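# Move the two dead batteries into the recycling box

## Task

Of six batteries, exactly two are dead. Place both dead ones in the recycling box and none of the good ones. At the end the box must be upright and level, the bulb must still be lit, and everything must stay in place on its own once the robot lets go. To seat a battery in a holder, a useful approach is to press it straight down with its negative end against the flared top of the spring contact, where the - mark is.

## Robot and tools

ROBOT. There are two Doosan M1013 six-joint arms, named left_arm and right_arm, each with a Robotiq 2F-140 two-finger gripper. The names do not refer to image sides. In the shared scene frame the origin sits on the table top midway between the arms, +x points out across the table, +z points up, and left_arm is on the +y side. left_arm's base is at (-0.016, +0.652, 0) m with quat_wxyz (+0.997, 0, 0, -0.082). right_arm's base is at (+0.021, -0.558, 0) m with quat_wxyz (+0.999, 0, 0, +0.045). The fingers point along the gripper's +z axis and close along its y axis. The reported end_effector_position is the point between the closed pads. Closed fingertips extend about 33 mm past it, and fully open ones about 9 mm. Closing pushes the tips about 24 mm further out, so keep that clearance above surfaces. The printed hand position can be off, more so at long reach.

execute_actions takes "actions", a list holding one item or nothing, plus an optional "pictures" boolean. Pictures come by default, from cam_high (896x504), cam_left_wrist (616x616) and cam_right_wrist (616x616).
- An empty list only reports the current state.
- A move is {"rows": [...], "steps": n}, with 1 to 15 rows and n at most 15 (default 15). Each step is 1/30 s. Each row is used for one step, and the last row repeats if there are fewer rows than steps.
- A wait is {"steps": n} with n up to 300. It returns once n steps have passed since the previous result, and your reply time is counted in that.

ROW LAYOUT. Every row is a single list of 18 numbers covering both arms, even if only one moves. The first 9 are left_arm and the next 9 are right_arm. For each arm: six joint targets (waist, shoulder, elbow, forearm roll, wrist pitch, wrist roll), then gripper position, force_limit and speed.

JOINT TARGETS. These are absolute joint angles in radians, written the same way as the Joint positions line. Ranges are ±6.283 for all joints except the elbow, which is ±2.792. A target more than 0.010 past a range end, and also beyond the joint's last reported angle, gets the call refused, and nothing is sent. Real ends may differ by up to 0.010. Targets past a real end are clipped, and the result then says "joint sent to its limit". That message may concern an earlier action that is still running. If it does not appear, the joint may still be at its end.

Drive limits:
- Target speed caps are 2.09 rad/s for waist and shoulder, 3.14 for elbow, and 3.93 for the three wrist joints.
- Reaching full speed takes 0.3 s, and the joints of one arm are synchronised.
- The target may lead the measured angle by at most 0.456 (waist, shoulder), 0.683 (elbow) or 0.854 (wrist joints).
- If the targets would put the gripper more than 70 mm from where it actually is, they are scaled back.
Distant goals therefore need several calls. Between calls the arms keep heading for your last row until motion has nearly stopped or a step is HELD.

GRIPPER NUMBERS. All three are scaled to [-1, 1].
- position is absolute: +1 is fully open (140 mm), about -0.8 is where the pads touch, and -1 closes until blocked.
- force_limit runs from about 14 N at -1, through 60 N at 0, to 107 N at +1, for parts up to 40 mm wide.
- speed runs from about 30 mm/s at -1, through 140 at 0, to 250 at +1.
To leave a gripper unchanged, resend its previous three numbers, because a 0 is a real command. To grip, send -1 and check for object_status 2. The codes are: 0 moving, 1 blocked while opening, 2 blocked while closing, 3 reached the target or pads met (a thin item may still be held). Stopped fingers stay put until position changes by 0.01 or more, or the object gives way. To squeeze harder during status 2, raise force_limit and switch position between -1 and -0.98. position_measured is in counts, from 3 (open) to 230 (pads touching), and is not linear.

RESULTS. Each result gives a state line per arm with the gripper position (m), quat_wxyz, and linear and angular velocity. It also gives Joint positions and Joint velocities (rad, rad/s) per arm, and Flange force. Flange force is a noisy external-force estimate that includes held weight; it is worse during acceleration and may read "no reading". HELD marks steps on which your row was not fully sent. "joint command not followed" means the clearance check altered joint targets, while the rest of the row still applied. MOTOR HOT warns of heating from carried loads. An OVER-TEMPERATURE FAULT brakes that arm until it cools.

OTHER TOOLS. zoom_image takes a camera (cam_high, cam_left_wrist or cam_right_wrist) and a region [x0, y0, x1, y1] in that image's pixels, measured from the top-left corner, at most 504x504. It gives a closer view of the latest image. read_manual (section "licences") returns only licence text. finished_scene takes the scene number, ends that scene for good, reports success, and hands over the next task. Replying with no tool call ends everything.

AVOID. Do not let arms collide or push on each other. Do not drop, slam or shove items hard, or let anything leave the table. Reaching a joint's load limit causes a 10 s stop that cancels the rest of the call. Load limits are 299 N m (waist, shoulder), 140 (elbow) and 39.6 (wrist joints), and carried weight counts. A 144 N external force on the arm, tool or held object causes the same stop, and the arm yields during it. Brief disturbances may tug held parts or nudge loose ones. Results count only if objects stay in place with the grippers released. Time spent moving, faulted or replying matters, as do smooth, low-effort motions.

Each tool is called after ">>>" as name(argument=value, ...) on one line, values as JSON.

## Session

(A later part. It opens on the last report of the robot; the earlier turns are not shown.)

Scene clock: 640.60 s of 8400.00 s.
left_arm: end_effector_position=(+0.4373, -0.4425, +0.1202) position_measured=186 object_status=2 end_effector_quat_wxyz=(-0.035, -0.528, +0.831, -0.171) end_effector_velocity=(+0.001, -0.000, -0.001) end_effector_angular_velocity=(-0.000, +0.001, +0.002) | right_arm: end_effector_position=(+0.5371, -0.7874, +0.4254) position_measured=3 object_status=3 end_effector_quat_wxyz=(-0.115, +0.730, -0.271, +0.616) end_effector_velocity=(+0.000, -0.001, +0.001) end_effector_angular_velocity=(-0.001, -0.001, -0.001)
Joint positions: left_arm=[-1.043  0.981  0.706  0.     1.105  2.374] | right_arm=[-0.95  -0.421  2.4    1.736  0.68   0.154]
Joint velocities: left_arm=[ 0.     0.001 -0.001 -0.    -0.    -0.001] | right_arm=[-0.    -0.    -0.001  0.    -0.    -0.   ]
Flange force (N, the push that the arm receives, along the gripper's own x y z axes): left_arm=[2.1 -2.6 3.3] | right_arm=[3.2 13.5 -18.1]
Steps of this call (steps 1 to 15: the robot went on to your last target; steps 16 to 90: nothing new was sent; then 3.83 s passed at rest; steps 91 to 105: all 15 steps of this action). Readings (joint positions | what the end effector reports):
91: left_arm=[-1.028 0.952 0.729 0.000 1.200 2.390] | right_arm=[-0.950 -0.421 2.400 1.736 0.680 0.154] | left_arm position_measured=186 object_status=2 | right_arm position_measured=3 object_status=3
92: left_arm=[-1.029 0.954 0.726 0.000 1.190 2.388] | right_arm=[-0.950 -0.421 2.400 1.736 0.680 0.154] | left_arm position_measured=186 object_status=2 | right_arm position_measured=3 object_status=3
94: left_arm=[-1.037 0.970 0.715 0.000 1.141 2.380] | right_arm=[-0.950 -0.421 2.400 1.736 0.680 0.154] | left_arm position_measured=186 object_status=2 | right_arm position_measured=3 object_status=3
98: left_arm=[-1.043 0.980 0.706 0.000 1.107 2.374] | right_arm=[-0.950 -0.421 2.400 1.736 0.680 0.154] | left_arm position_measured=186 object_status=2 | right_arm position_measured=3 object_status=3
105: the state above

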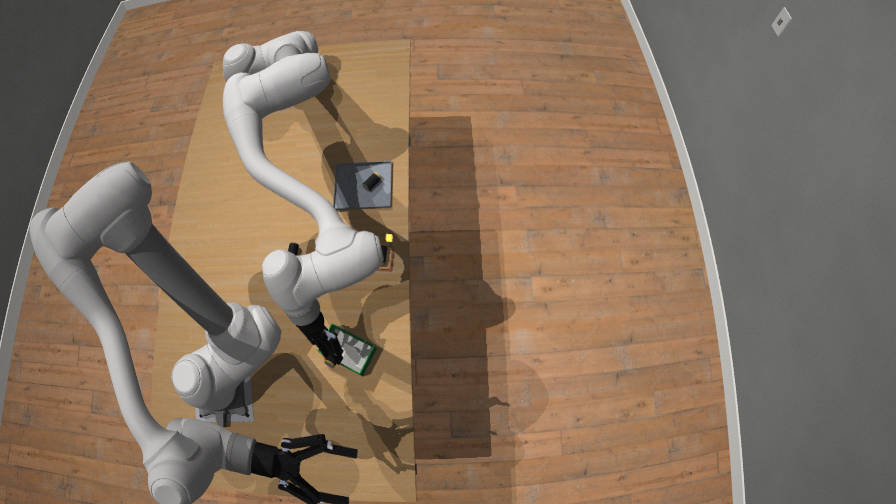

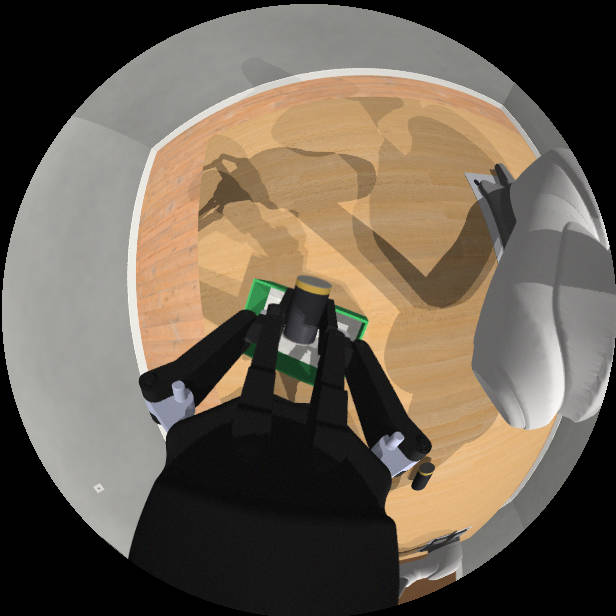

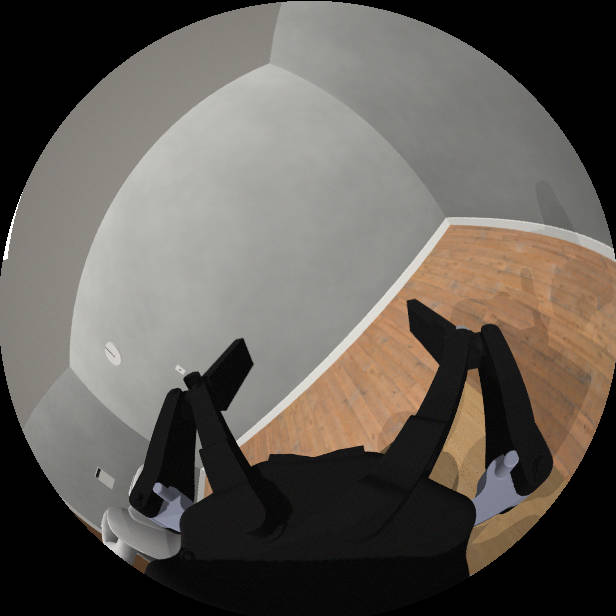

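>>> execute_actions(actions=[{"rows":[[-1.0257,0.945,0.775,0,1.0716,2.392,-1,0.3,0,-0.95,-0.421,2.4,1.736,0.68,0.154,1,0,0],[-1.0257,0.945,0.775,0,1.0716,2.392,-1,0.3,0,-0.95,-0.421,2.4,1.736,0.68,0.154,1,0,0],[-1.0257,0.945,0.775,0,1.0716,2.392,-1,0.3,0,-0.95,-0.421,2.4,1.736,0.68,0.154,1,0,0],[-1.0257,0.945,0.775,0,1.0716,2.392,-1,0.3,0,-0.95,-0.421,2.4,1.736,0.68,0.154,1,0,0],[-1.0257,0.945,0.775,0,1.0716,2.392,-1,0.3,0,-0.95,-0.421,2.4,1.736,0.68,0.154,1,0,0],[-1.0257,0.945,0.775,0,1.0716,2.392,-1,0.3,0,-0.95,-0.421,2.4,1.736,0.68,0.154,1,0,0],[-1.0257,0.9605,0.7817,0,1.0494,2.392,-1,0.3,0,-0.95,-0.421,2.4,1.736,0.68,0.154,1,0,0]],"steps":15}])

>>> zoom_image(camera="cam_left_wrist", region=[200,230,420,400])

>>> zoom_image(camera="cam_high", region=[290,300,400,390])

Scene clock: 652.93 s of 8400.00 s.
left_arm: end_effector_position=(+0.4521, -0.4236, +0.1005) position_measured=186 object_status=2 end_effector_quat_wxyz=(-0.032, -0.528, +0.831, -0.171) end_effector_velocity=(+0.002, -0.000, -0.003) end_effector_angular_velocity=(-0.002, -0.001, +0.002) | right_arm: end_effector_position=(+0.5371, -0.7874, +0.4254) position_measured=3 object_status=3 end_effector_quat_wxyz=(-0.115, +0.730, -0.271, +0.616) end_effector_velocity=(-0.000, +0.000, -0.001) end_effector_angular_velocity=(+0.000, +0.000, -0.000)
Joint positions: left_arm=[-1.026  0.96   0.782 -0.     1.05   2.392] | right_arm=[-0.95  -0.421  2.4    1.736  0.68   0.154]
Joint velocities: left_arm=[ 0.002  0.002  0.002 -0.    -0.006 -0.   ] | right_arm=[-0.    -0.001  0.001 -0.    -0.    -0.   ]
Flange force (N, the push that the arm receives, along the gripper's own x y z axes): left_arm=[-2.6 1.9 -1.0] | right_arm=[3.7 9.5 -18.9]
Steps of this call (steps 1 to 15: the robot went on to your last target; steps 16 to 90: nothing new was sent; then 8.83 s passed at rest; steps 91 to 105: all 15 steps of this action). Readings (joint positions | what the end effector reports):
91: left_arm=[-1.043 0.981 0.706 -0.000 1.104 2.374] | right_arm=[-0.950 -0.421 2.400 1.736 0.680 0.154] | left_arm position_measured=186 object_status=2 | right_arm position_measured=3 object_status=3
92: left_arm=[-1.042 0.977 0.715 -0.000 1.100 2.375] | right_arm=[-0.950 -0.421 2.400 1.736 0.680 0.154] | left_arm position_measured=186 object_status=2 | right_arm position_measured=3 object_status=3
94: left_arm=[-1.032 0.958 0.751 -0.000 1.083 2.385] | right_arm=[-0.950 -0.421 2.400 1.736 0.680 0.154] | left_arm position_measured=186 object_status=2 | right_arm position_measured=3 object_status=3
98: left_arm=[-1.026 0.950 0.775 -0.000 1.065 2.391] | right_arm=[-0.950 -0.421 2.400 1.736 0.680 0.154] | left_arm position_measured=186 object_status=2 | right_arm position_measured=3 object_status=3
105: the state above

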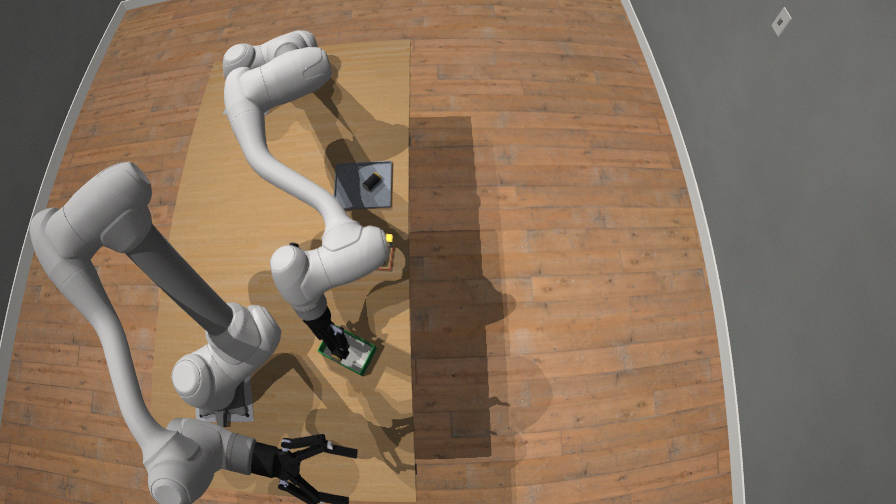

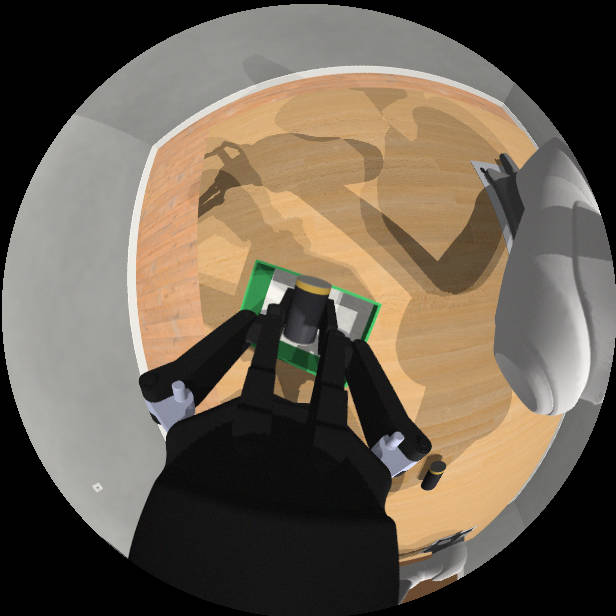

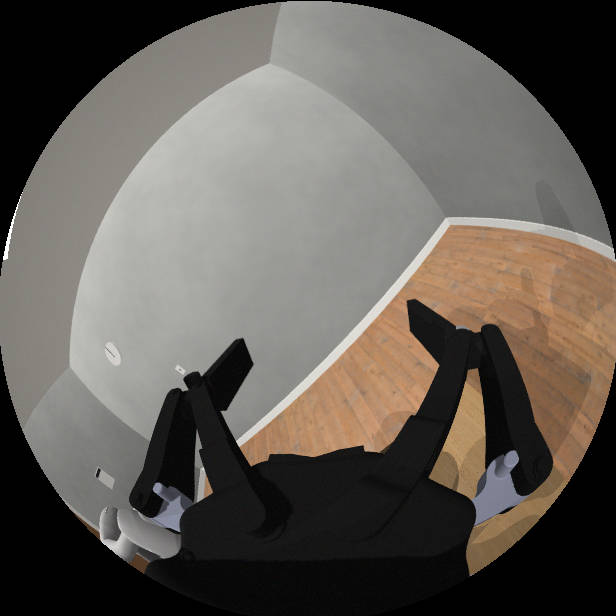

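Region (200, 230, 420, 400) of cam_left_wrist's 616x616 image, scaled by 2.291, with more detail than that image has; it fills the top 389 rows of this view, and the rest is white.

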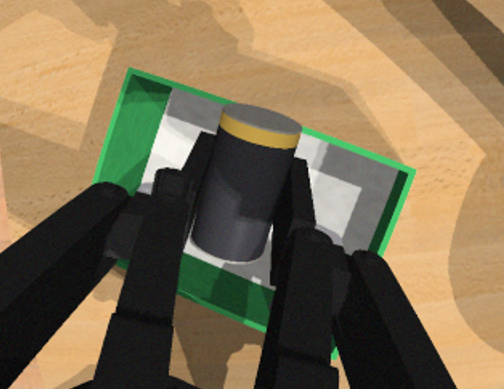

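Region (290, 300, 400, 390) of cam_high's 896x504 image, scaled by 4.582, with more detail than that image has; it fills the top 412 rows of this view, and the rest is white.

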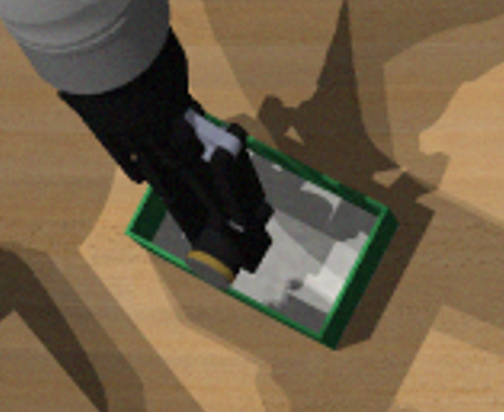

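>>> execute_actions(actions=[{"rows":[[-1.0257,0.978,0.7737,0,1.04,2.392,-1,0.3,0,-0.95,-0.421,2.4,1.736,0.68,0.154,1,0,0],[-1.0257,0.978,0.7737,0,1.04,2.392,-1,0.3,0,-0.95,-0.421,2.4,1.736,0.68,0.154,1,0,0],[-1.0257,0.978,0.7737,0,1.04,2.392,-1,0.3,0,-0.95,-0.421,2.4,1.736,0.68,0.154,1,0,0],[-1.0257,0.978,0.7737,0,1.04,2.392,-1,0.3,0,-0.95,-0.421,2.4,1.736,0.68,0.154,1,0,0],[-1.0257,0.9951,0.7657,0,1.0308,2.392,-1,0.3,0,-0.95,-0.421,2.4,1.736,0.68,0.154,1,0,0]],"steps":13}])

>>> zoom_image(camera="cam_left_wrist", region=[200,230,420,400])

>>> zoom_image(camera="cam_high", region=[290,300,400,390])

Scene clock: 661.30 s of 8400.00 s.
left_arm: end_effector_position=(+0.4560, -0.4328, +0.0723) position_measured=186 object_status=2 end_effector_quat_wxyz=(-0.032, -0.528, +0.831, -0.171) end_effector_velocity=(-0.001, -0.002, -0.003) end_effector_angular_velocity=(-0.002, +0.001, +0.001) | right_arm: end_effector_position=(+0.5371, -0.7874, +0.4254) position_measured=3 object_status=3 end_effector_quat_wxyz=(-0.115, +0.730, -0.271, +0.616) end_effector_velocity=(+0.000, -0.000, +0.000) end_effector_angular_velocity=(-0.000, -0.000, +0.000)
Joint positions: left_arm=[-1.026  0.995  0.766  0.     1.031  2.392] | right_arm=[-0.95  -0.421  2.4    1.736  0.68   0.154]
Joint velocities: left_arm=[-0.002  0.004 -0.002 -0.001 -0.003 -0.003] | right_arm=[-0.  0. -0.  0.  0. -0.]
Flange force (N, the push that the arm receives, along the gripper's own x y z axes): left_arm=[-4.8 3.7 -1.7] | right_arm=[6.0 9.9 -19.7]
Steps of this call (steps 1 to 15: the robot went on to your last target; steps 16 to 90: nothing new was sent; then 4.93 s passed at rest; steps 91 to 103: all 13 steps of this action). Readings (joint positions | what the end effector reports):
91: left_arm=[-1.026 0.961 0.782 0.000 1.049 2.392] | right_arm=[-0.950 -0.421 2.400 1.736 0.680 0.154] | left_arm position_measured=186 object_status=2 | right_arm position_measured=3 object_status=3
92: left_arm=[-1.026 0.965 0.779 0.000 1.047 2.392] | right_arm=[-0.950 -0.421 2.400 1.736 0.680 0.154] | left_arm position_measured=186 object_status=2 | right_arm position_measured=3 object_status=3
94: left_arm=[-1.026 0.974 0.776 0.000 1.042 2.392] | right_arm=[-0.950 -0.421 2.400 1.736 0.680 0.154] | left_arm position_measured=186 object_status=2 | right_arm position_measured=3 object_status=3
98: left_arm=[-1.026 0.992 0.768 0.000 1.033 2.392] | right_arm=[-0.950 -0.421 2.400 1.736 0.680 0.154] | left_arm position_measured=186 object_status=2 | right_arm position_measured=3 object_status=3
103: the state above

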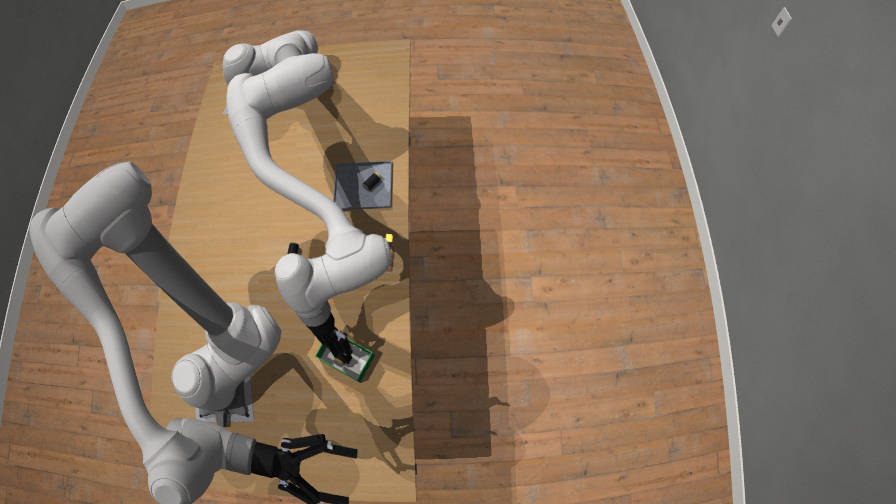

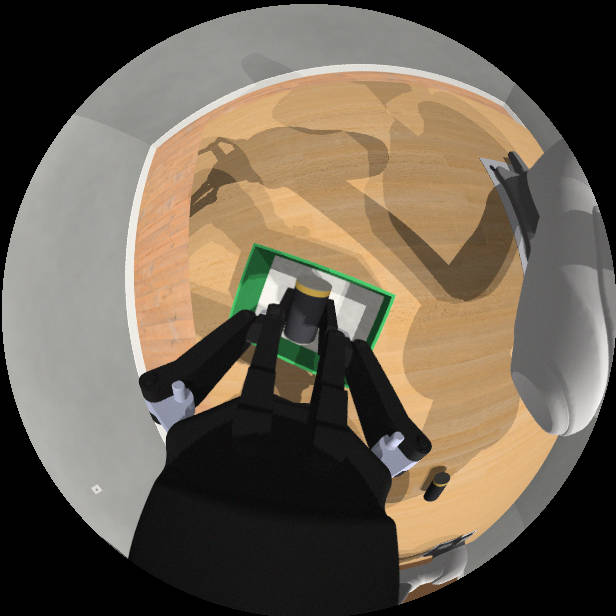

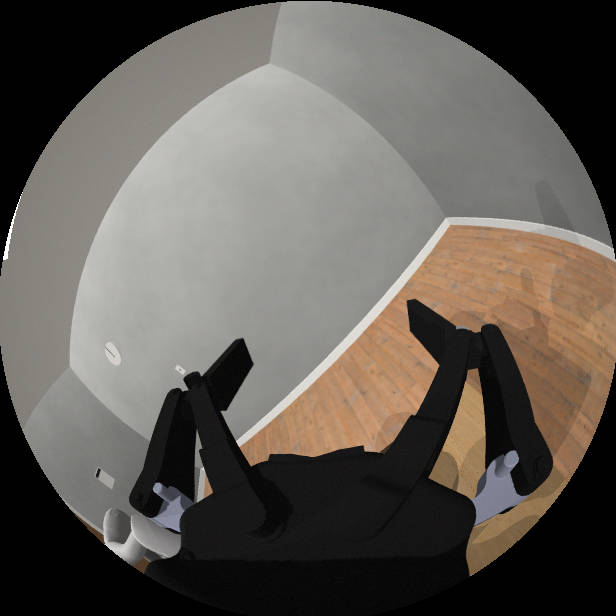

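Region (200, 230, 420, 400) of cam_left_wrist's 616x616 image, scaled by 2.291, with more detail than that image has; it fills the top 389 rows of this view, and the rest is white.

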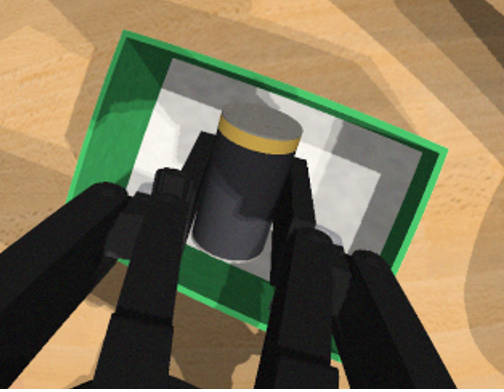

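Region (290, 300, 400, 390) of cam_high's 896x504 image, scaled by 4.582, with more detail than that image has; it fills the top 412 rows of this view, and the rest is white.

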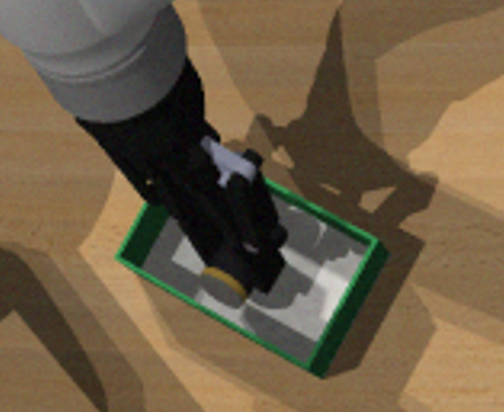

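>>> execute_actions(actions=[{"rows":[[-1.0257,0.9951,0.7657,0,1.0308,2.392,-0.3,0.3,-0.5,-0.95,-0.421,2.4,1.736,0.68,0.154,1,0,0]],"steps":12}], pictures=false)

>>> execute_actions(actions=[{"rows":[[-1.0257,0.9605,0.7817,0,1.0494,2.392,-0.3,0.3,-0.5,-0.95,-0.421,2.4,1.736,0.68,0.154,1,0,0],[-1.0257,0.9605,0.7817,0,1.0494,2.392,-0.3,0.3,-0.5,-0.95,-0.421,2.4,1.736,0.68,0.154,1,0,0],[-1.0257,0.9605,0.7817,0,1.0494,2.392,-0.3,0.3,-0.5,-0.95,-0.421,2.4,1.736,0.68,0.154,1,0,0],[-1.0257,0.9605,0.7817,0,1.0494,2.392,-0.3,0.3,-0.5,-0.95,-0.421,2.4,1.736,0.68,0.154,1,0,0],[-1.0257,0.9605,0.7817,0,1.0494,2.392,-0.3,0.3,-0.5,-0.95,-0.421,2.4,1.736,0.68,0.154,1,0,0],[-1.0257,0.9,0.8,0,1.09,2.392,-0.1,0.3,0,-0.95,-0.421,2.4,1.736,0.68,0.154,1,0,0]],"steps":15}])

>>> zoom_image(camera="cam_high", region=[290,300,400,390])

Scene clock: 668.97 s of 8400.00 s.
left_arm: end_effector_position=(+0.4560, -0.4329, +0.0721) position_measured=167 object_status=0 end_effector_quat_wxyz=(-0.032, -0.528, +0.831, -0.171) end_effector_velocity=(+0.000, -0.000, -0.000) end_effector_angular_velocity=(-0.001, -0.000, -0.000) | right_arm: end_effector_position=(+0.5371, -0.7874, +0.4254) position_measured=3 object_status=3 end_effector_quat_wxyz=(-0.115, +0.730, -0.271, +0.616) end_effector_velocity=(+0.000, +0.000, +0.001) end_effector_angular_velocity=(-0.001, -0.001, +0.001)
Joint positions: left_arm=[-1.026  0.995  0.766 -0.     1.031  2.392] | right_arm=[-0.95  -0.421  2.4    1.736  0.68   0.154]
Joint velocities: left_arm=[-0.     0.    -0.     0.    -0.001  0.   ] | right_arm=[ 0.001 -0.001 -0.001 -0.    -0.    -0.   ]
Flange force (N, the push that the arm receives, along the gripper's own x y z axes): left_arm=[0.9 -1.9 1.2] | right_arm=[6.4 14.2 -15.0]
Steps of this call (steps 1 to 15: the robot went on to your last target; steps 16 to 90: nothing new was sent; then 4.27 s passed at rest; steps 91 to 102: all 12 steps of this action). Readings (joint positions | what the end effector reports):
91: left_arm=[-1.026 0.995 0.766 -0.000 1.031 2.392] | right_arm=[-0.950 -0.421 2.400 1.736 0.680 0.154] | left_arm position_measured=186 object_status=0 | right_arm position_measured=3 object_status=3
92: left_arm=[-1.026 0.995 0.766 -0.000 1.031 2.392] | right_arm=[-0.950 -0.421 2.400 1.736 0.680 0.154] | left_arm position_measured=186 object_status=0 | right_arm position_measured=3 object_status=3
94: left_arm=[-1.026 0.995 0.766 -0.000 1.031 2.392] | right_arm=[-0.950 -0.421 2.400 1.736 0.680 0.154] | left_arm position_measured=173 object_status=0 | right_arm position_measured=3 object_status=3
98: left_arm=[-1.026 0.995 0.766 -0.000 1.031 2.392] | right_arm=[-0.950 -0.421 2.400 1.736 0.680 0.154] | left_arm position_measured=167 object_status=0 | right_arm position_measured=3 object_status=3
102: the state above

Scene clock: 669.47 s of 8400.00 s.
left_arm: end_effector_position=(+0.4454, -0.4066, +0.1530) position_measured=141 object_status=0 end_effector_quat_wxyz=(-0.032, -0.528, +0.831, -0.172) end_effector_velocity=(-0.001, +0.001, +0.009) end_effector_angular_velocity=(-0.006, -0.002, -0.001) | right_arm: end_effector_position=(+0.5371, -0.7874, +0.4254) position_measured=3 object_status=3 end_effector_quat_wxyz=(-0.115, +0.730, -0.271, +0.616) end_effector_velocity=(-0.000, -0.000, -0.000) end_effector_angular_velocity=(+0.001, -0.000, -0.001)
Joint positions: left_arm=[-1.026  0.901  0.8    0.     1.09   2.392] | right_arm=[-0.95  -0.421  2.4    1.736  0.68   0.154]
Joint velocities: left_arm=[-0.    -0.008  0.    -0.     0.002  0.   ] | right_arm=[-0.    -0.     0.     0.    -0.     0.001]
Flange force (N, the push that the arm receives, along the gripper's own x y z axes): left_arm=[-0.1 -0.1 0.0] | right_arm=[1.5 14.7 -16.5]
Steps of this call (steps 1 to 15: all 15 steps of this action). Readings (joint positions | what the end effector reports):
1: left_arm=[-1.026 0.995 0.766 -0.000 1.031 2.392] | right_arm=[-0.950 -0.421 2.400 1.736 0.680 0.154] | left_arm position_measured=167 object_status=0 | right_arm position_measured=3 object_status=3
2: left_arm=[-1.026 0.990 0.769 -0.000 1.033 2.392] | right_arm=[-0.950 -0.421 2.400 1.736 0.680 0.154] | left_arm position_measured=167 object_status=3 | right_arm position_measured=3 object_status=3
4: left_arm=[-1.026 0.970 0.776 -0.000 1.044 2.392] | right_arm=[-0.950 -0.421 2.400 1.736 0.680 0.154] | left_arm position_measured=167 object_status=3 | right_arm position_measured=3 object_status=3
8: left_arm=[-1.026 0.942 0.789 -0.000 1.063 2.392] | right_arm=[-0.950 -0.421 2.400 1.736 0.680 0.154] | left_arm position_measured=154 object_status=0 | right_arm position_measured=3 object_status=3
15: the state above

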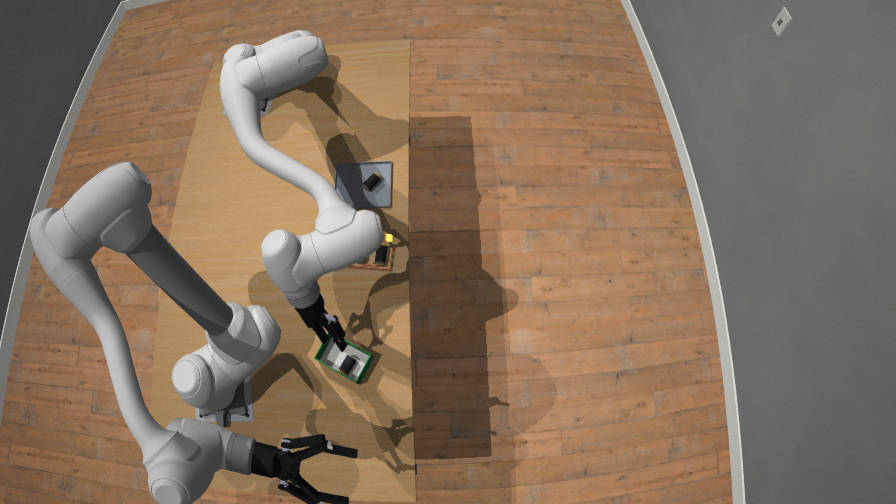

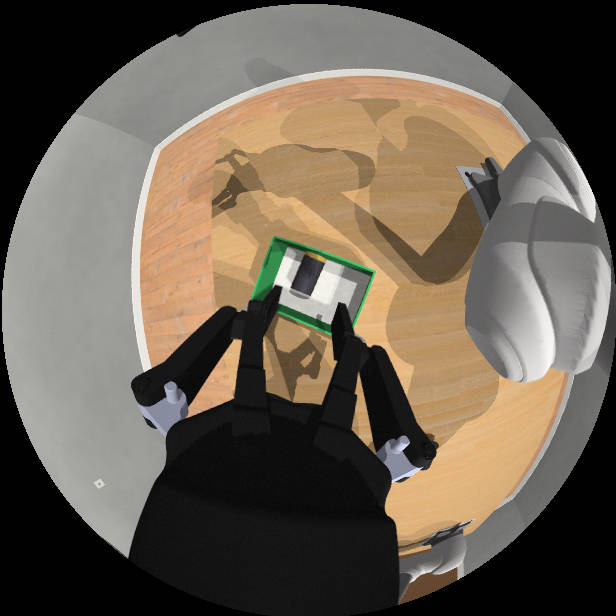

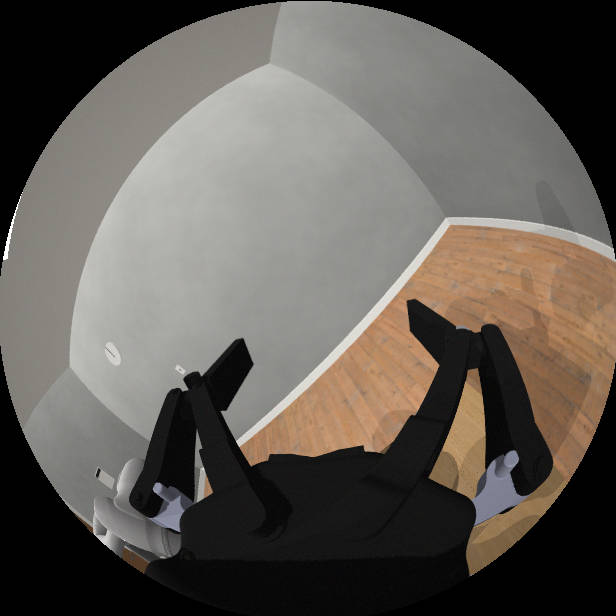

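Region (290, 300, 400, 390) of cam_high's 896x504 image, scaled by 4.582, with more detail than that image has; it fills the top 412 rows of this view, and the rest is white.

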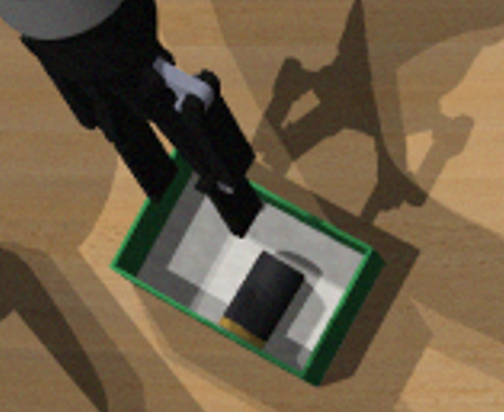

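>>> execute_actions(actions=[{"rows":[[-0.5887,0.3786,1.5891,0,1.1739,3.314,-0.1,0.6,0,-0.95,-0.421,2.4,1.736,0.68,0.154,1,0,0]],"steps":15}], pictures=false)

>>> execute_actions(actions=[{"steps":25}], pictures=false)

>>> execute_actions(actions=[{"rows":[[-0.5887,0.4446,1.6711,0,1.0259,3.314,-0.1,0.6,0,-0.95,-0.421,2.4,1.736,0.68,0.154,1,0,0]],"steps":13}])

Scene clock: 679.00 s of 8400.00 s.
left_arm: end_effector_position=(+0.5438, -0.2033, +0.1735) position_measured=141 object_status=3 end_effector_quat_wxyz=(+0.008, -0.456, +0.883, -0.111) end_effector_velocity=(+0.134, +0.474, +0.031) end_effector_angular_velocity=(+0.332, +0.009, -0.374) | right_arm: end_effector_position=(+0.5371, -0.7874, +0.4254) position_measured=3 object_status=3 end_effector_quat_wxyz=(-0.115, +0.730, -0.271, +0.616) end_effector_velocity=(+0.000, +0.000, +0.001) end_effector_angular_velocity=(-0.001, -0.001, +0.000)
Joint positions: left_arm=[-0.861  0.709  1.088 -0.     1.122  2.735] | right_arm=[-0.95  -0.421  2.4    1.736  0.68   0.154]
Joint velocities: left_arm=[ 0.353 -0.428  0.649  0.     0.068  0.746] | right_arm=[ 0.    -0.    -0.001  0.    -0.    -0.   ]
Flange force (N, the push that the arm receives, along the gripper's own x y z axes): left_arm=[-5.6 6.5 -0.7] | right_arm=[-0.5 7.6 -10.0]
Steps of this call (steps 1 to 15: the robot went on to your last target; steps 16 to 90: nothing new was sent; then 6.03 s passed at rest; steps 91 to 105: all 15 steps of this action). Readings (joint positions | what the end effector reports):
91: left_arm=[-1.025 0.900 0.800 -0.000 1.090 2.393] | right_arm=[-0.950 -0.421 2.400 1.736 0.680 0.154] | left_arm position_measured=141 object_status=3 | right_arm position_measured=3 object_status=3
92: left_arm=[-1.021 0.894 0.809 -0.000 1.091 2.403] | right_arm=[-0.950 -0.421 2.400 1.736 0.680 0.154] | left_arm position_measured=141 object_status=3 | right_arm position_measured=3 object_status=3
94: left_arm=[-0.994 0.866 0.851 -0.000 1.096 2.455] | right_arm=[-0.950 -0.421 2.400 1.736 0.680 0.154] | left_arm position_measured=141 object_status=3 | right_arm position_measured=3 object_status=3
98: left_arm=[-0.944 0.810 0.935 -0.000 1.106 2.558] | right_arm=[-0.950 -0.421 2.400 1.736 0.680 0.154] | left_arm position_measured=141 object_status=3 | right_arm position_measured=3 object_status=3
105: the state above

Scene clock: 679.83 s of 8400.00 s.
left_arm: end_effector_position=(+0.5514, +0.1666, +0.1802) position_measured=141 object_status=3 end_effector_quat_wxyz=(+0.000, -0.318, +0.948, -0.001) end_effector_velocity=(-0.010, +0.030, -0.004) end_effector_angular_velocity=(+0.018, +0.019, -0.031) | right_arm: end_effector_position=(+0.5371, -0.7874, +0.4254) position_measured=3 object_status=3 end_effector_quat_wxyz=(-0.115, +0.730, -0.271, +0.616) end_effector_velocity=(+0.000, -0.000, +0.000) end_effector_angular_velocity=(-0.001, -0.000, +0.000)
Joint positions: left_arm=[-0.59   0.38   1.586 -0.     1.174  3.311] | right_arm=[-0.95  -0.421  2.4    1.736  0.68   0.154]
Joint velocities: left_arm=[ 0.02  -0.025  0.045  0.     0.006  0.052] | right_arm=[ 0.     0.    -0.    -0.     0.    -0.001]
Flange force (N, the push that the arm receives, along the gripper's own x y z axes): left_arm=[0.6 -1.1 2.2] | right_arm=[5.0 12.8 -11.4]
Steps of this call (steps 1 to 25: the robot went on to your last target). Readings (joint positions | what the end effector reports):
1: left_arm=[-0.849 0.695 1.110 -0.000 1.124 2.761] | right_arm=[-0.950 -0.421 2.400 1.736 0.680 0.154] | left_arm position_measured=141 object_status=3 | right_arm position_measured=3 object_status=3
2: left_arm=[-0.837 0.680 1.132 -0.000 1.126 2.786] | right_arm=[-0.950 -0.421 2.400 1.736 0.680 0.154] | left_arm position_measured=141 object_status=3 | right_arm position_measured=3 object_status=3
4: left_arm=[-0.813 0.651 1.176 -0.000 1.131 2.837] | right_arm=[-0.950 -0.421 2.400 1.736 0.680 0.154] | left_arm position_measured=141 object_status=3 | right_arm position_measured=3 object_status=3
8: left_arm=[-0.765 0.593 1.264 -0.000 1.140 2.939] | right_arm=[-0.950 -0.421 2.400 1.736 0.680 0.154] | left_arm position_measured=141 object_status=3 | right_arm position_measured=3 object_status=3
25: the state above

Scene clock: 680.27 s of 8400.00 s.
left_arm: end_effector_position=(+0.5509, +0.1685, +0.0903) position_measured=141 object_status=3 end_effector_quat_wxyz=(+0.000, -0.317, +0.948, -0.000) end_effector_velocity=(-0.001, +0.000, -0.005) end_effector_angular_velocity=(+0.000, +0.000, +0.001) | right_arm: end_effector_position=(+0.5371, -0.7874, +0.4254) position_measured=3 object_status=3 end_effector_quat_wxyz=(-0.115, +0.730, -0.271, +0.616) end_effector_velocity=(-0.000, +0.000, -0.001) end_effector_angular_velocity=(+0.001, +0.001, +0.000)
Joint positions: left_arm=[-0.589  0.444  1.671  0.     1.026  3.314] | right_arm=[-0.95  -0.421  2.4    1.736  0.68   0.154]
Joint velocities: left_arm=[-0.001  0.003  0.005  0.    -0.007 -0.001] | right_arm=[ 0.    -0.     0.001 -0.    -0.     0.   ]
Flange force (N, the push that the arm receives, along the gripper's own x y z axes): left_arm=[-1.7 -7.5 4.1] | right_arm=[3.5 5.0 -15.5]
Steps of this call (steps 1 to 13: all 13 steps of this action). Readings (joint positions | what the end effector reports):
1: left_arm=[-0.590 0.380 1.588 0.000 1.173 3.312] | right_arm=[-0.950 -0.421 2.400 1.736 0.680 0.154] | left_arm position_measured=141 object_status=3 | right_arm position_measured=3 object_status=3
2: left_arm=[-0.589 0.383 1.594 0.000 1.163 3.313] | right_arm=[-0.950 -0.421 2.400 1.736 0.680 0.154] | left_arm position_measured=141 object_status=3 | right_arm position_measured=3 object_status=3
4: left_arm=[-0.589 0.408 1.626 0.000 1.108 3.313] | right_arm=[-0.950 -0.421 2.400 1.736 0.680 0.154] | left_arm position_measured=141 object_status=3 | right_arm position_measured=3 object_status=3
8: left_arm=[-0.589 0.442 1.667 0.000 1.033 3.314] | right_arm=[-0.950 -0.421 2.400 1.736 0.680 0.154] | left_arm position_measured=141 object_status=3 | right_arm position_measured=3 object_status=3
13: the state above

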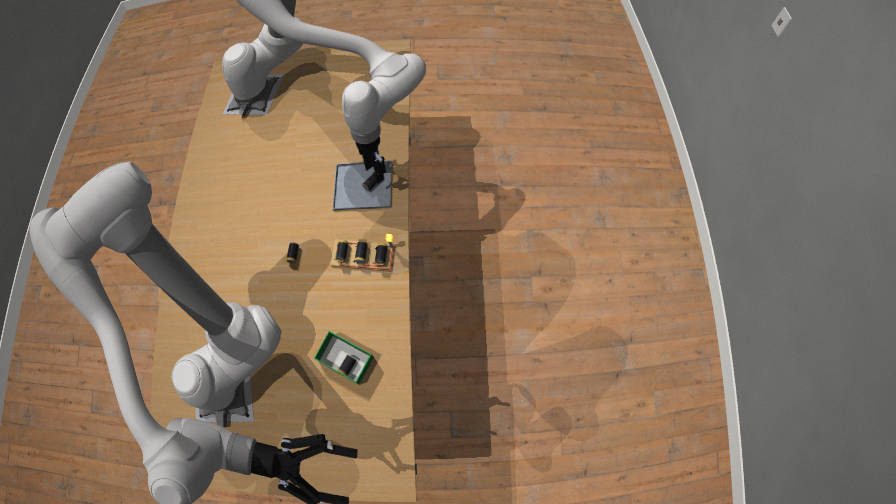

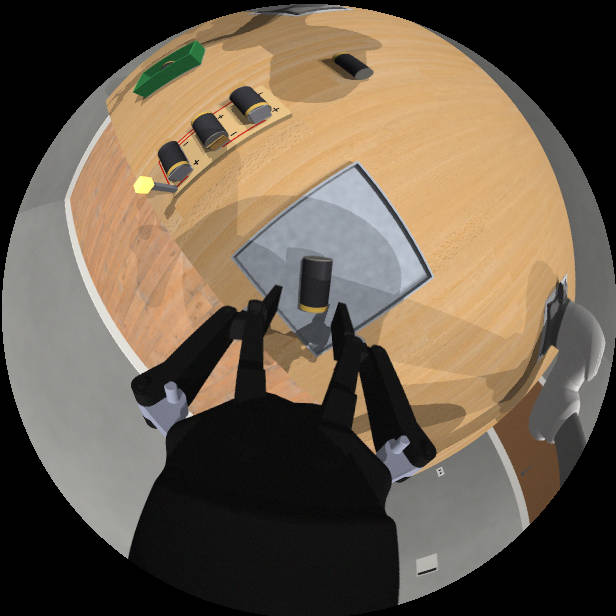

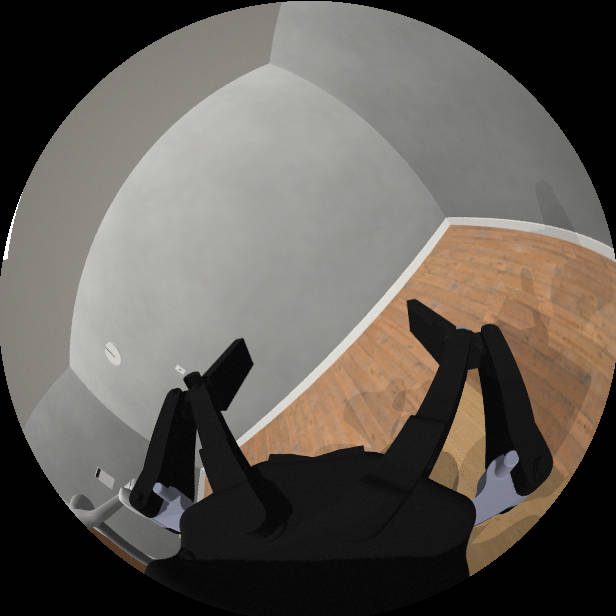

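>>> execute_actions(actions=[{"rows":[[-0.6234,0.436,1.6844,0,1.0212,3.01,-0.1,0.6,0,-0.95,-0.421,2.4,1.736,0.68,0.154,1,0,0]],"steps":13}])

Scene clock: 687.50 s of 8400.00 s.
left_arm: end_effector_position=(+0.5294, +0.1536, +0.0900) position_measured=141 object_status=3 end_effector_quat_wxyz=(-0.000, -0.442, +0.897, +0.000) end_effector_velocity=(-0.001, -0.000, +0.000) end_effector_angular_velocity=(+0.001, +0.001, +0.004) | right_arm: end_effector_position=(+0.5371, -0.7874, +0.4254) position_measured=3 object_status=3 end_effector_quat_wxyz=(-0.115, +0.730, -0.271, +0.616) end_effector_velocity=(+0.000, -0.000, +0.000) end_effector_angular_velocity=(-0.000, -0.000, -0.000)
Joint positions: left_arm=[-0.623  0.436  1.684 -0.     1.021  3.011] | right_arm=[-0.95  -0.421  2.4    1.736  0.68   0.154]
Joint velocities: left_arm=[-0.001 -0.001  0.001  0.     0.001 -0.005] | right_arm=[-0.  0. -0.  0. -0. -0.]
Flange force (N, the push that the arm receives, along the gripper's own x y z axes): left_arm=[-1.8 -2.9 0.9] | right_arm=[6.0 14.0 -9.0]
Steps of this call (steps 1 to 15: the robot went on to your last target; steps 16 to 90: nothing new was sent; then 3.80 s passed at rest; steps 91 to 103: all 13 steps of this action). Readings (joint positions | what the end effector reports):
91: left_arm=[-0.589 0.445 1.671 0.000 1.026 3.314] | right_arm=[-0.950 -0.421 2.400 1.736 0.680 0.154] | left_arm position_measured=141 object_status=3 | right_arm position_measured=3 object_status=3
92: left_arm=[-0.590 0.444 1.672 -0.000 1.026 3.304] | right_arm=[-0.950 -0.421 2.400 1.736 0.680 0.154] | left_arm position_measured=141 object_status=3 | right_arm position_measured=3 object_status=3
94: left_arm=[-0.597 0.443 1.674 0.000 1.025 3.241] | right_arm=[-0.950 -0.421 2.400 1.736 0.680 0.154] | left_arm position_measured=141 object_status=3 | right_arm position_measured=3 object_status=3
98: left_arm=[-0.619 0.437 1.683 -0.000 1.022 3.047] | right_arm=[-0.950 -0.421 2.400 1.736 0.680 0.154] | left_arm position_measured=141 object_status=3 | right_arm position_measured=3 object_status=3
103: the state above

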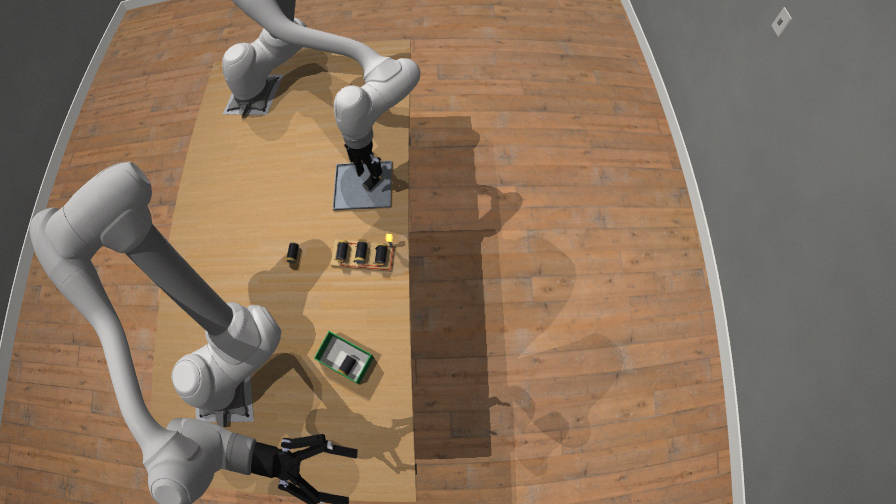

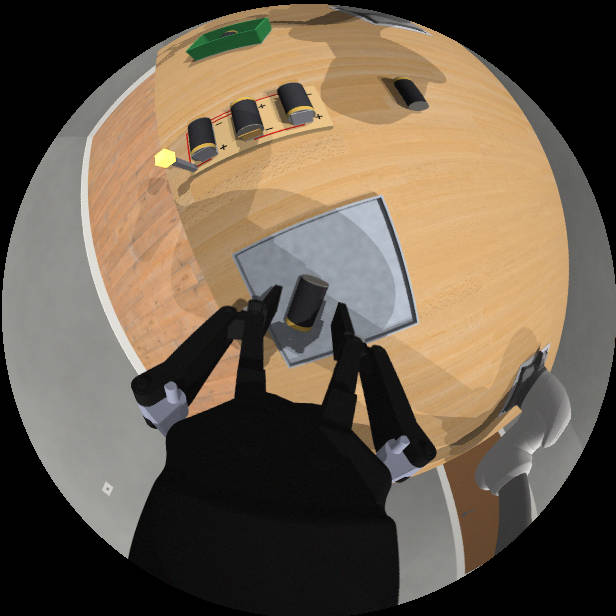

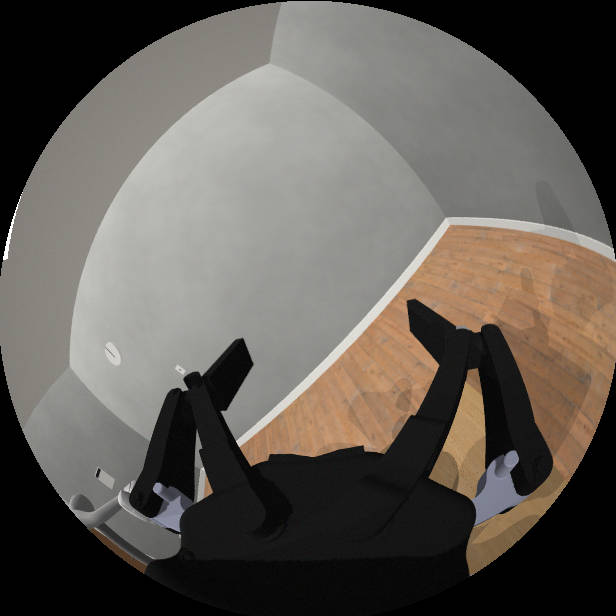

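>>> execute_actions(actions=[{"rows":[[-0.6225,0.4435,1.673,0,1.0251,3.01,-0.1,0.6,0,-0.95,-0.421,2.4,1.736,0.68,0.154,1,0,0],[-0.6225,0.4435,1.673,0,1.0251,3.01,-0.1,0.6,0,-0.95,-0.421,2.4,1.736,0.68,0.154,1,0,0],[-0.6225,0.4435,1.673,0,1.0251,3.01,-0.1,0.6,0,-0.95,-0.421,2.4,1.736,0.68,0.154,1,0,0],[-0.6225,0.4435,1.673,0,1.0251,3.01,-0.1,0.6,0,-0.95,-0.421,2.4,1.736,0.68,0.154,1,0,0],[-0.6225,0.465,1.69,0,0.9866,3.01,-0.1,0.6,0,-0.95,-0.421,2.4,1.736,0.68,0.154,1,0,0],[-0.6225,0.465,1.69,0,0.9866,3.01,-0.1,0.6,0,-0.95,-0.421,2.4,1.736,0.68,0.154,1,0,0],[-0.6225,0.465,1.69,0,0.9866,3.01,-0.1,0.6,0,-0.95,-0.421,2.4,1.736,0.68,0.154,1,0,0],[-0.6225,0.4855,1.7066,0,0.9495,3.01,-0.1,0.6,0,-0.95,-0.421,2.4,1.736,0.68,0.154,1,0,0]],"steps":15}], pictures=false)

>>> execute_actions(actions=[{"rows":[[-0.6225,0.4855,1.7066,0,0.9495,3.01,-1,0.3,0,-0.95,-0.421,2.4,1.736,0.68,0.154,1,0,0]],"steps":14}])

Scene clock: 696.00 s of 8400.00 s.
left_arm: end_effector_position=(+0.5336, +0.1501, +0.0436) position_measured=141 object_status=3 end_effector_quat_wxyz=(+0.000, -0.442, +0.897, -0.000) end_effector_velocity=(-0.000, +0.001, -0.009) end_effector_angular_velocity=(-0.001, +0.000, +0.001) | right_arm: end_effector_position=(+0.5371, -0.7874, +0.4254) position_measured=3 object_status=3 end_effector_quat_wxyz=(-0.115, +0.730, -0.271, +0.616) end_effector_velocity=(+0.000, -0.000, +0.002) end_effector_angular_velocity=(-0.003, -0.001, +0.000)
Joint positions: left_arm=[-0.623  0.485  1.706  0.     0.95   3.01 ] | right_arm=[-0.95  -0.421  2.4    1.736  0.68   0.154]
Joint velocities: left_arm=[ 0.001  0.007  0.008 -0.001 -0.015  0.   ] | right_arm=[-0.    -0.    -0.002 -0.     0.    -0.001]
Flange force (N, the push that the arm receives, along the gripper's own x y z axes): left_arm=[-1.9 -1.2 2.2] | right_arm=[2.6 9.1 -3.4]
Steps of this call (steps 1 to 15: the robot went on to your last target; steps 16 to 90: nothing new was sent; then 5.00 s passed at rest; steps 91 to 105: all 15 steps of this action). Readings (joint positions | what the end effector reports):
91: left_arm=[-0.623 0.436 1.684 -0.000 1.021 3.010] | right_arm=[-0.950 -0.421 2.400 1.736 0.680 0.154] | left_arm position_measured=141 object_status=3 | right_arm position_measured=3 object_status=3
92: left_arm=[-0.623 0.438 1.681 -0.000 1.022 3.010] | right_arm=[-0.950 -0.421 2.400 1.736 0.680 0.154] | left_arm position_measured=141 object_status=3 | right_arm position_measured=3 object_status=3
94: left_arm=[-0.623 0.442 1.675 -0.000 1.024 3.010] | right_arm=[-0.950 -0.421 2.400 1.736 0.680 0.154] | left_arm position_measured=141 object_status=3 | right_arm position_measured=3 object_status=3
98: left_arm=[-0.623 0.461 1.687 0.000 0.995 3.010] | right_arm=[-0.950 -0.421 2.400 1.736 0.680 0.154] | left_arm position_measured=141 object_status=3 | right_arm position_measured=3 object_status=3
105: the state above

Scene clock: 696.47 s of 8400.00 s.
left_arm: end_effector_position=(+0.5336, +0.1502, +0.0430) position_measured=186 object_status=2 end_effector_quat_wxyz=(+0.000, -0.442, +0.897, -0.000) end_effector_velocity=(-0.000, +0.000, -0.001) end_effector_angular_velocity=(+0.002, +0.002, +0.000) | right_arm: end_effector_position=(+0.5371, -0.7874, +0.4254) position_measured=3 object_status=3 end_effector_quat_wxyz=(-0.115, +0.730, -0.271, +0.616) end_effector_velocity=(+0.000, +0.000, -0.000) end_effector_angular_velocity=(+0.000, +0.000, +0.000)
Joint positions: left_arm=[-0.623  0.485  1.707 -0.     0.95   3.01 ] | right_arm=[-0.95  -0.421  2.4    1.736  0.68   0.154]
Joint velocities: left_arm=[-0.     0.001  0.    -0.     0.001 -0.   ] | right_arm=[ 0.  0.  0. -0. -0. -0.]
Flange force (N, the push that the arm receives, along the gripper's own x y z axes): left_arm=[0.6 -1.0 -7.9] | right_arm=[5.5 14.7 -10.2]
Steps of this call (steps 1 to 14: all 14 steps of this action). Readings (joint positions | what the end effector reports):
1: left_arm=[-0.623 0.485 1.706 0.000 0.950 3.010] | right_arm=[-0.950 -0.421 2.400 1.736 0.680 0.154] | left_arm position_measured=141 object_status=0 | right_arm position_measured=3 object_status=3
2: left_arm=[-0.623 0.485 1.706 0.000 0.950 3.010] | right_arm=[-0.950 -0.421 2.400 1.736 0.680 0.154] | left_arm position_measured=146 object_status=0 | right_arm position_measured=3 object_status=3
4: left_arm=[-0.623 0.485 1.707 0.000 0.950 3.010] | right_arm=[-0.950 -0.421 2.400 1.736 0.680 0.154] | left_arm position_measured=162 object_status=0 | right_arm position_measured=3 object_status=3
8: left_arm=[-0.623 0.485 1.707 -0.000 0.950 3.010] | right_arm=[-0.950 -0.421 2.400 1.736 0.680 0.154] | left_arm position_measured=186 object_status=0 | right_arm position_measured=3 object_status=3
14: the state above

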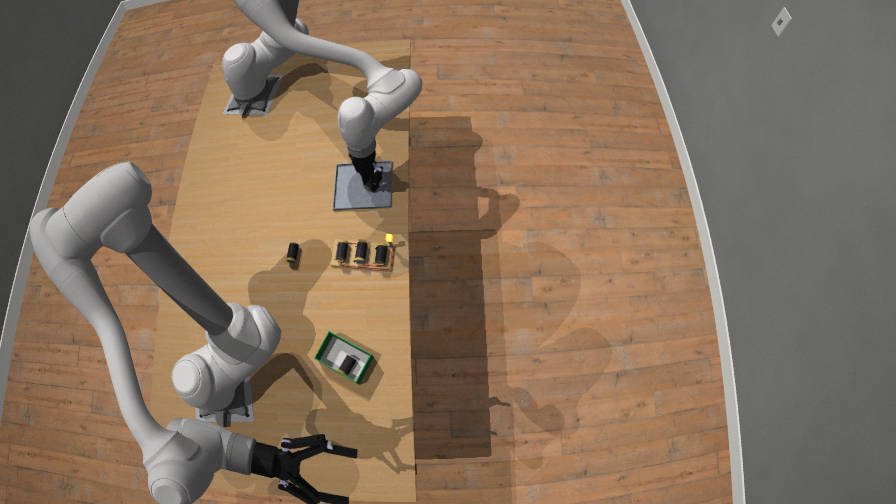

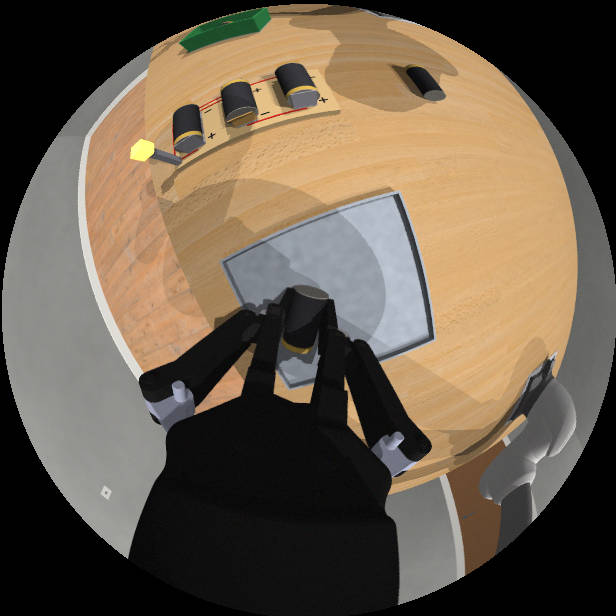

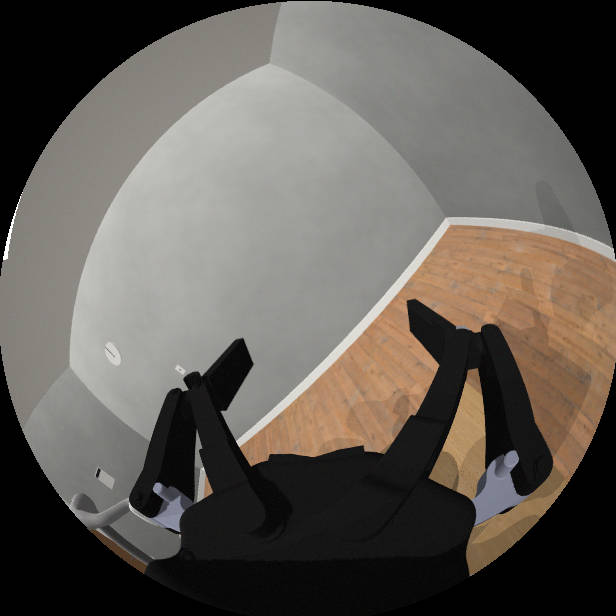

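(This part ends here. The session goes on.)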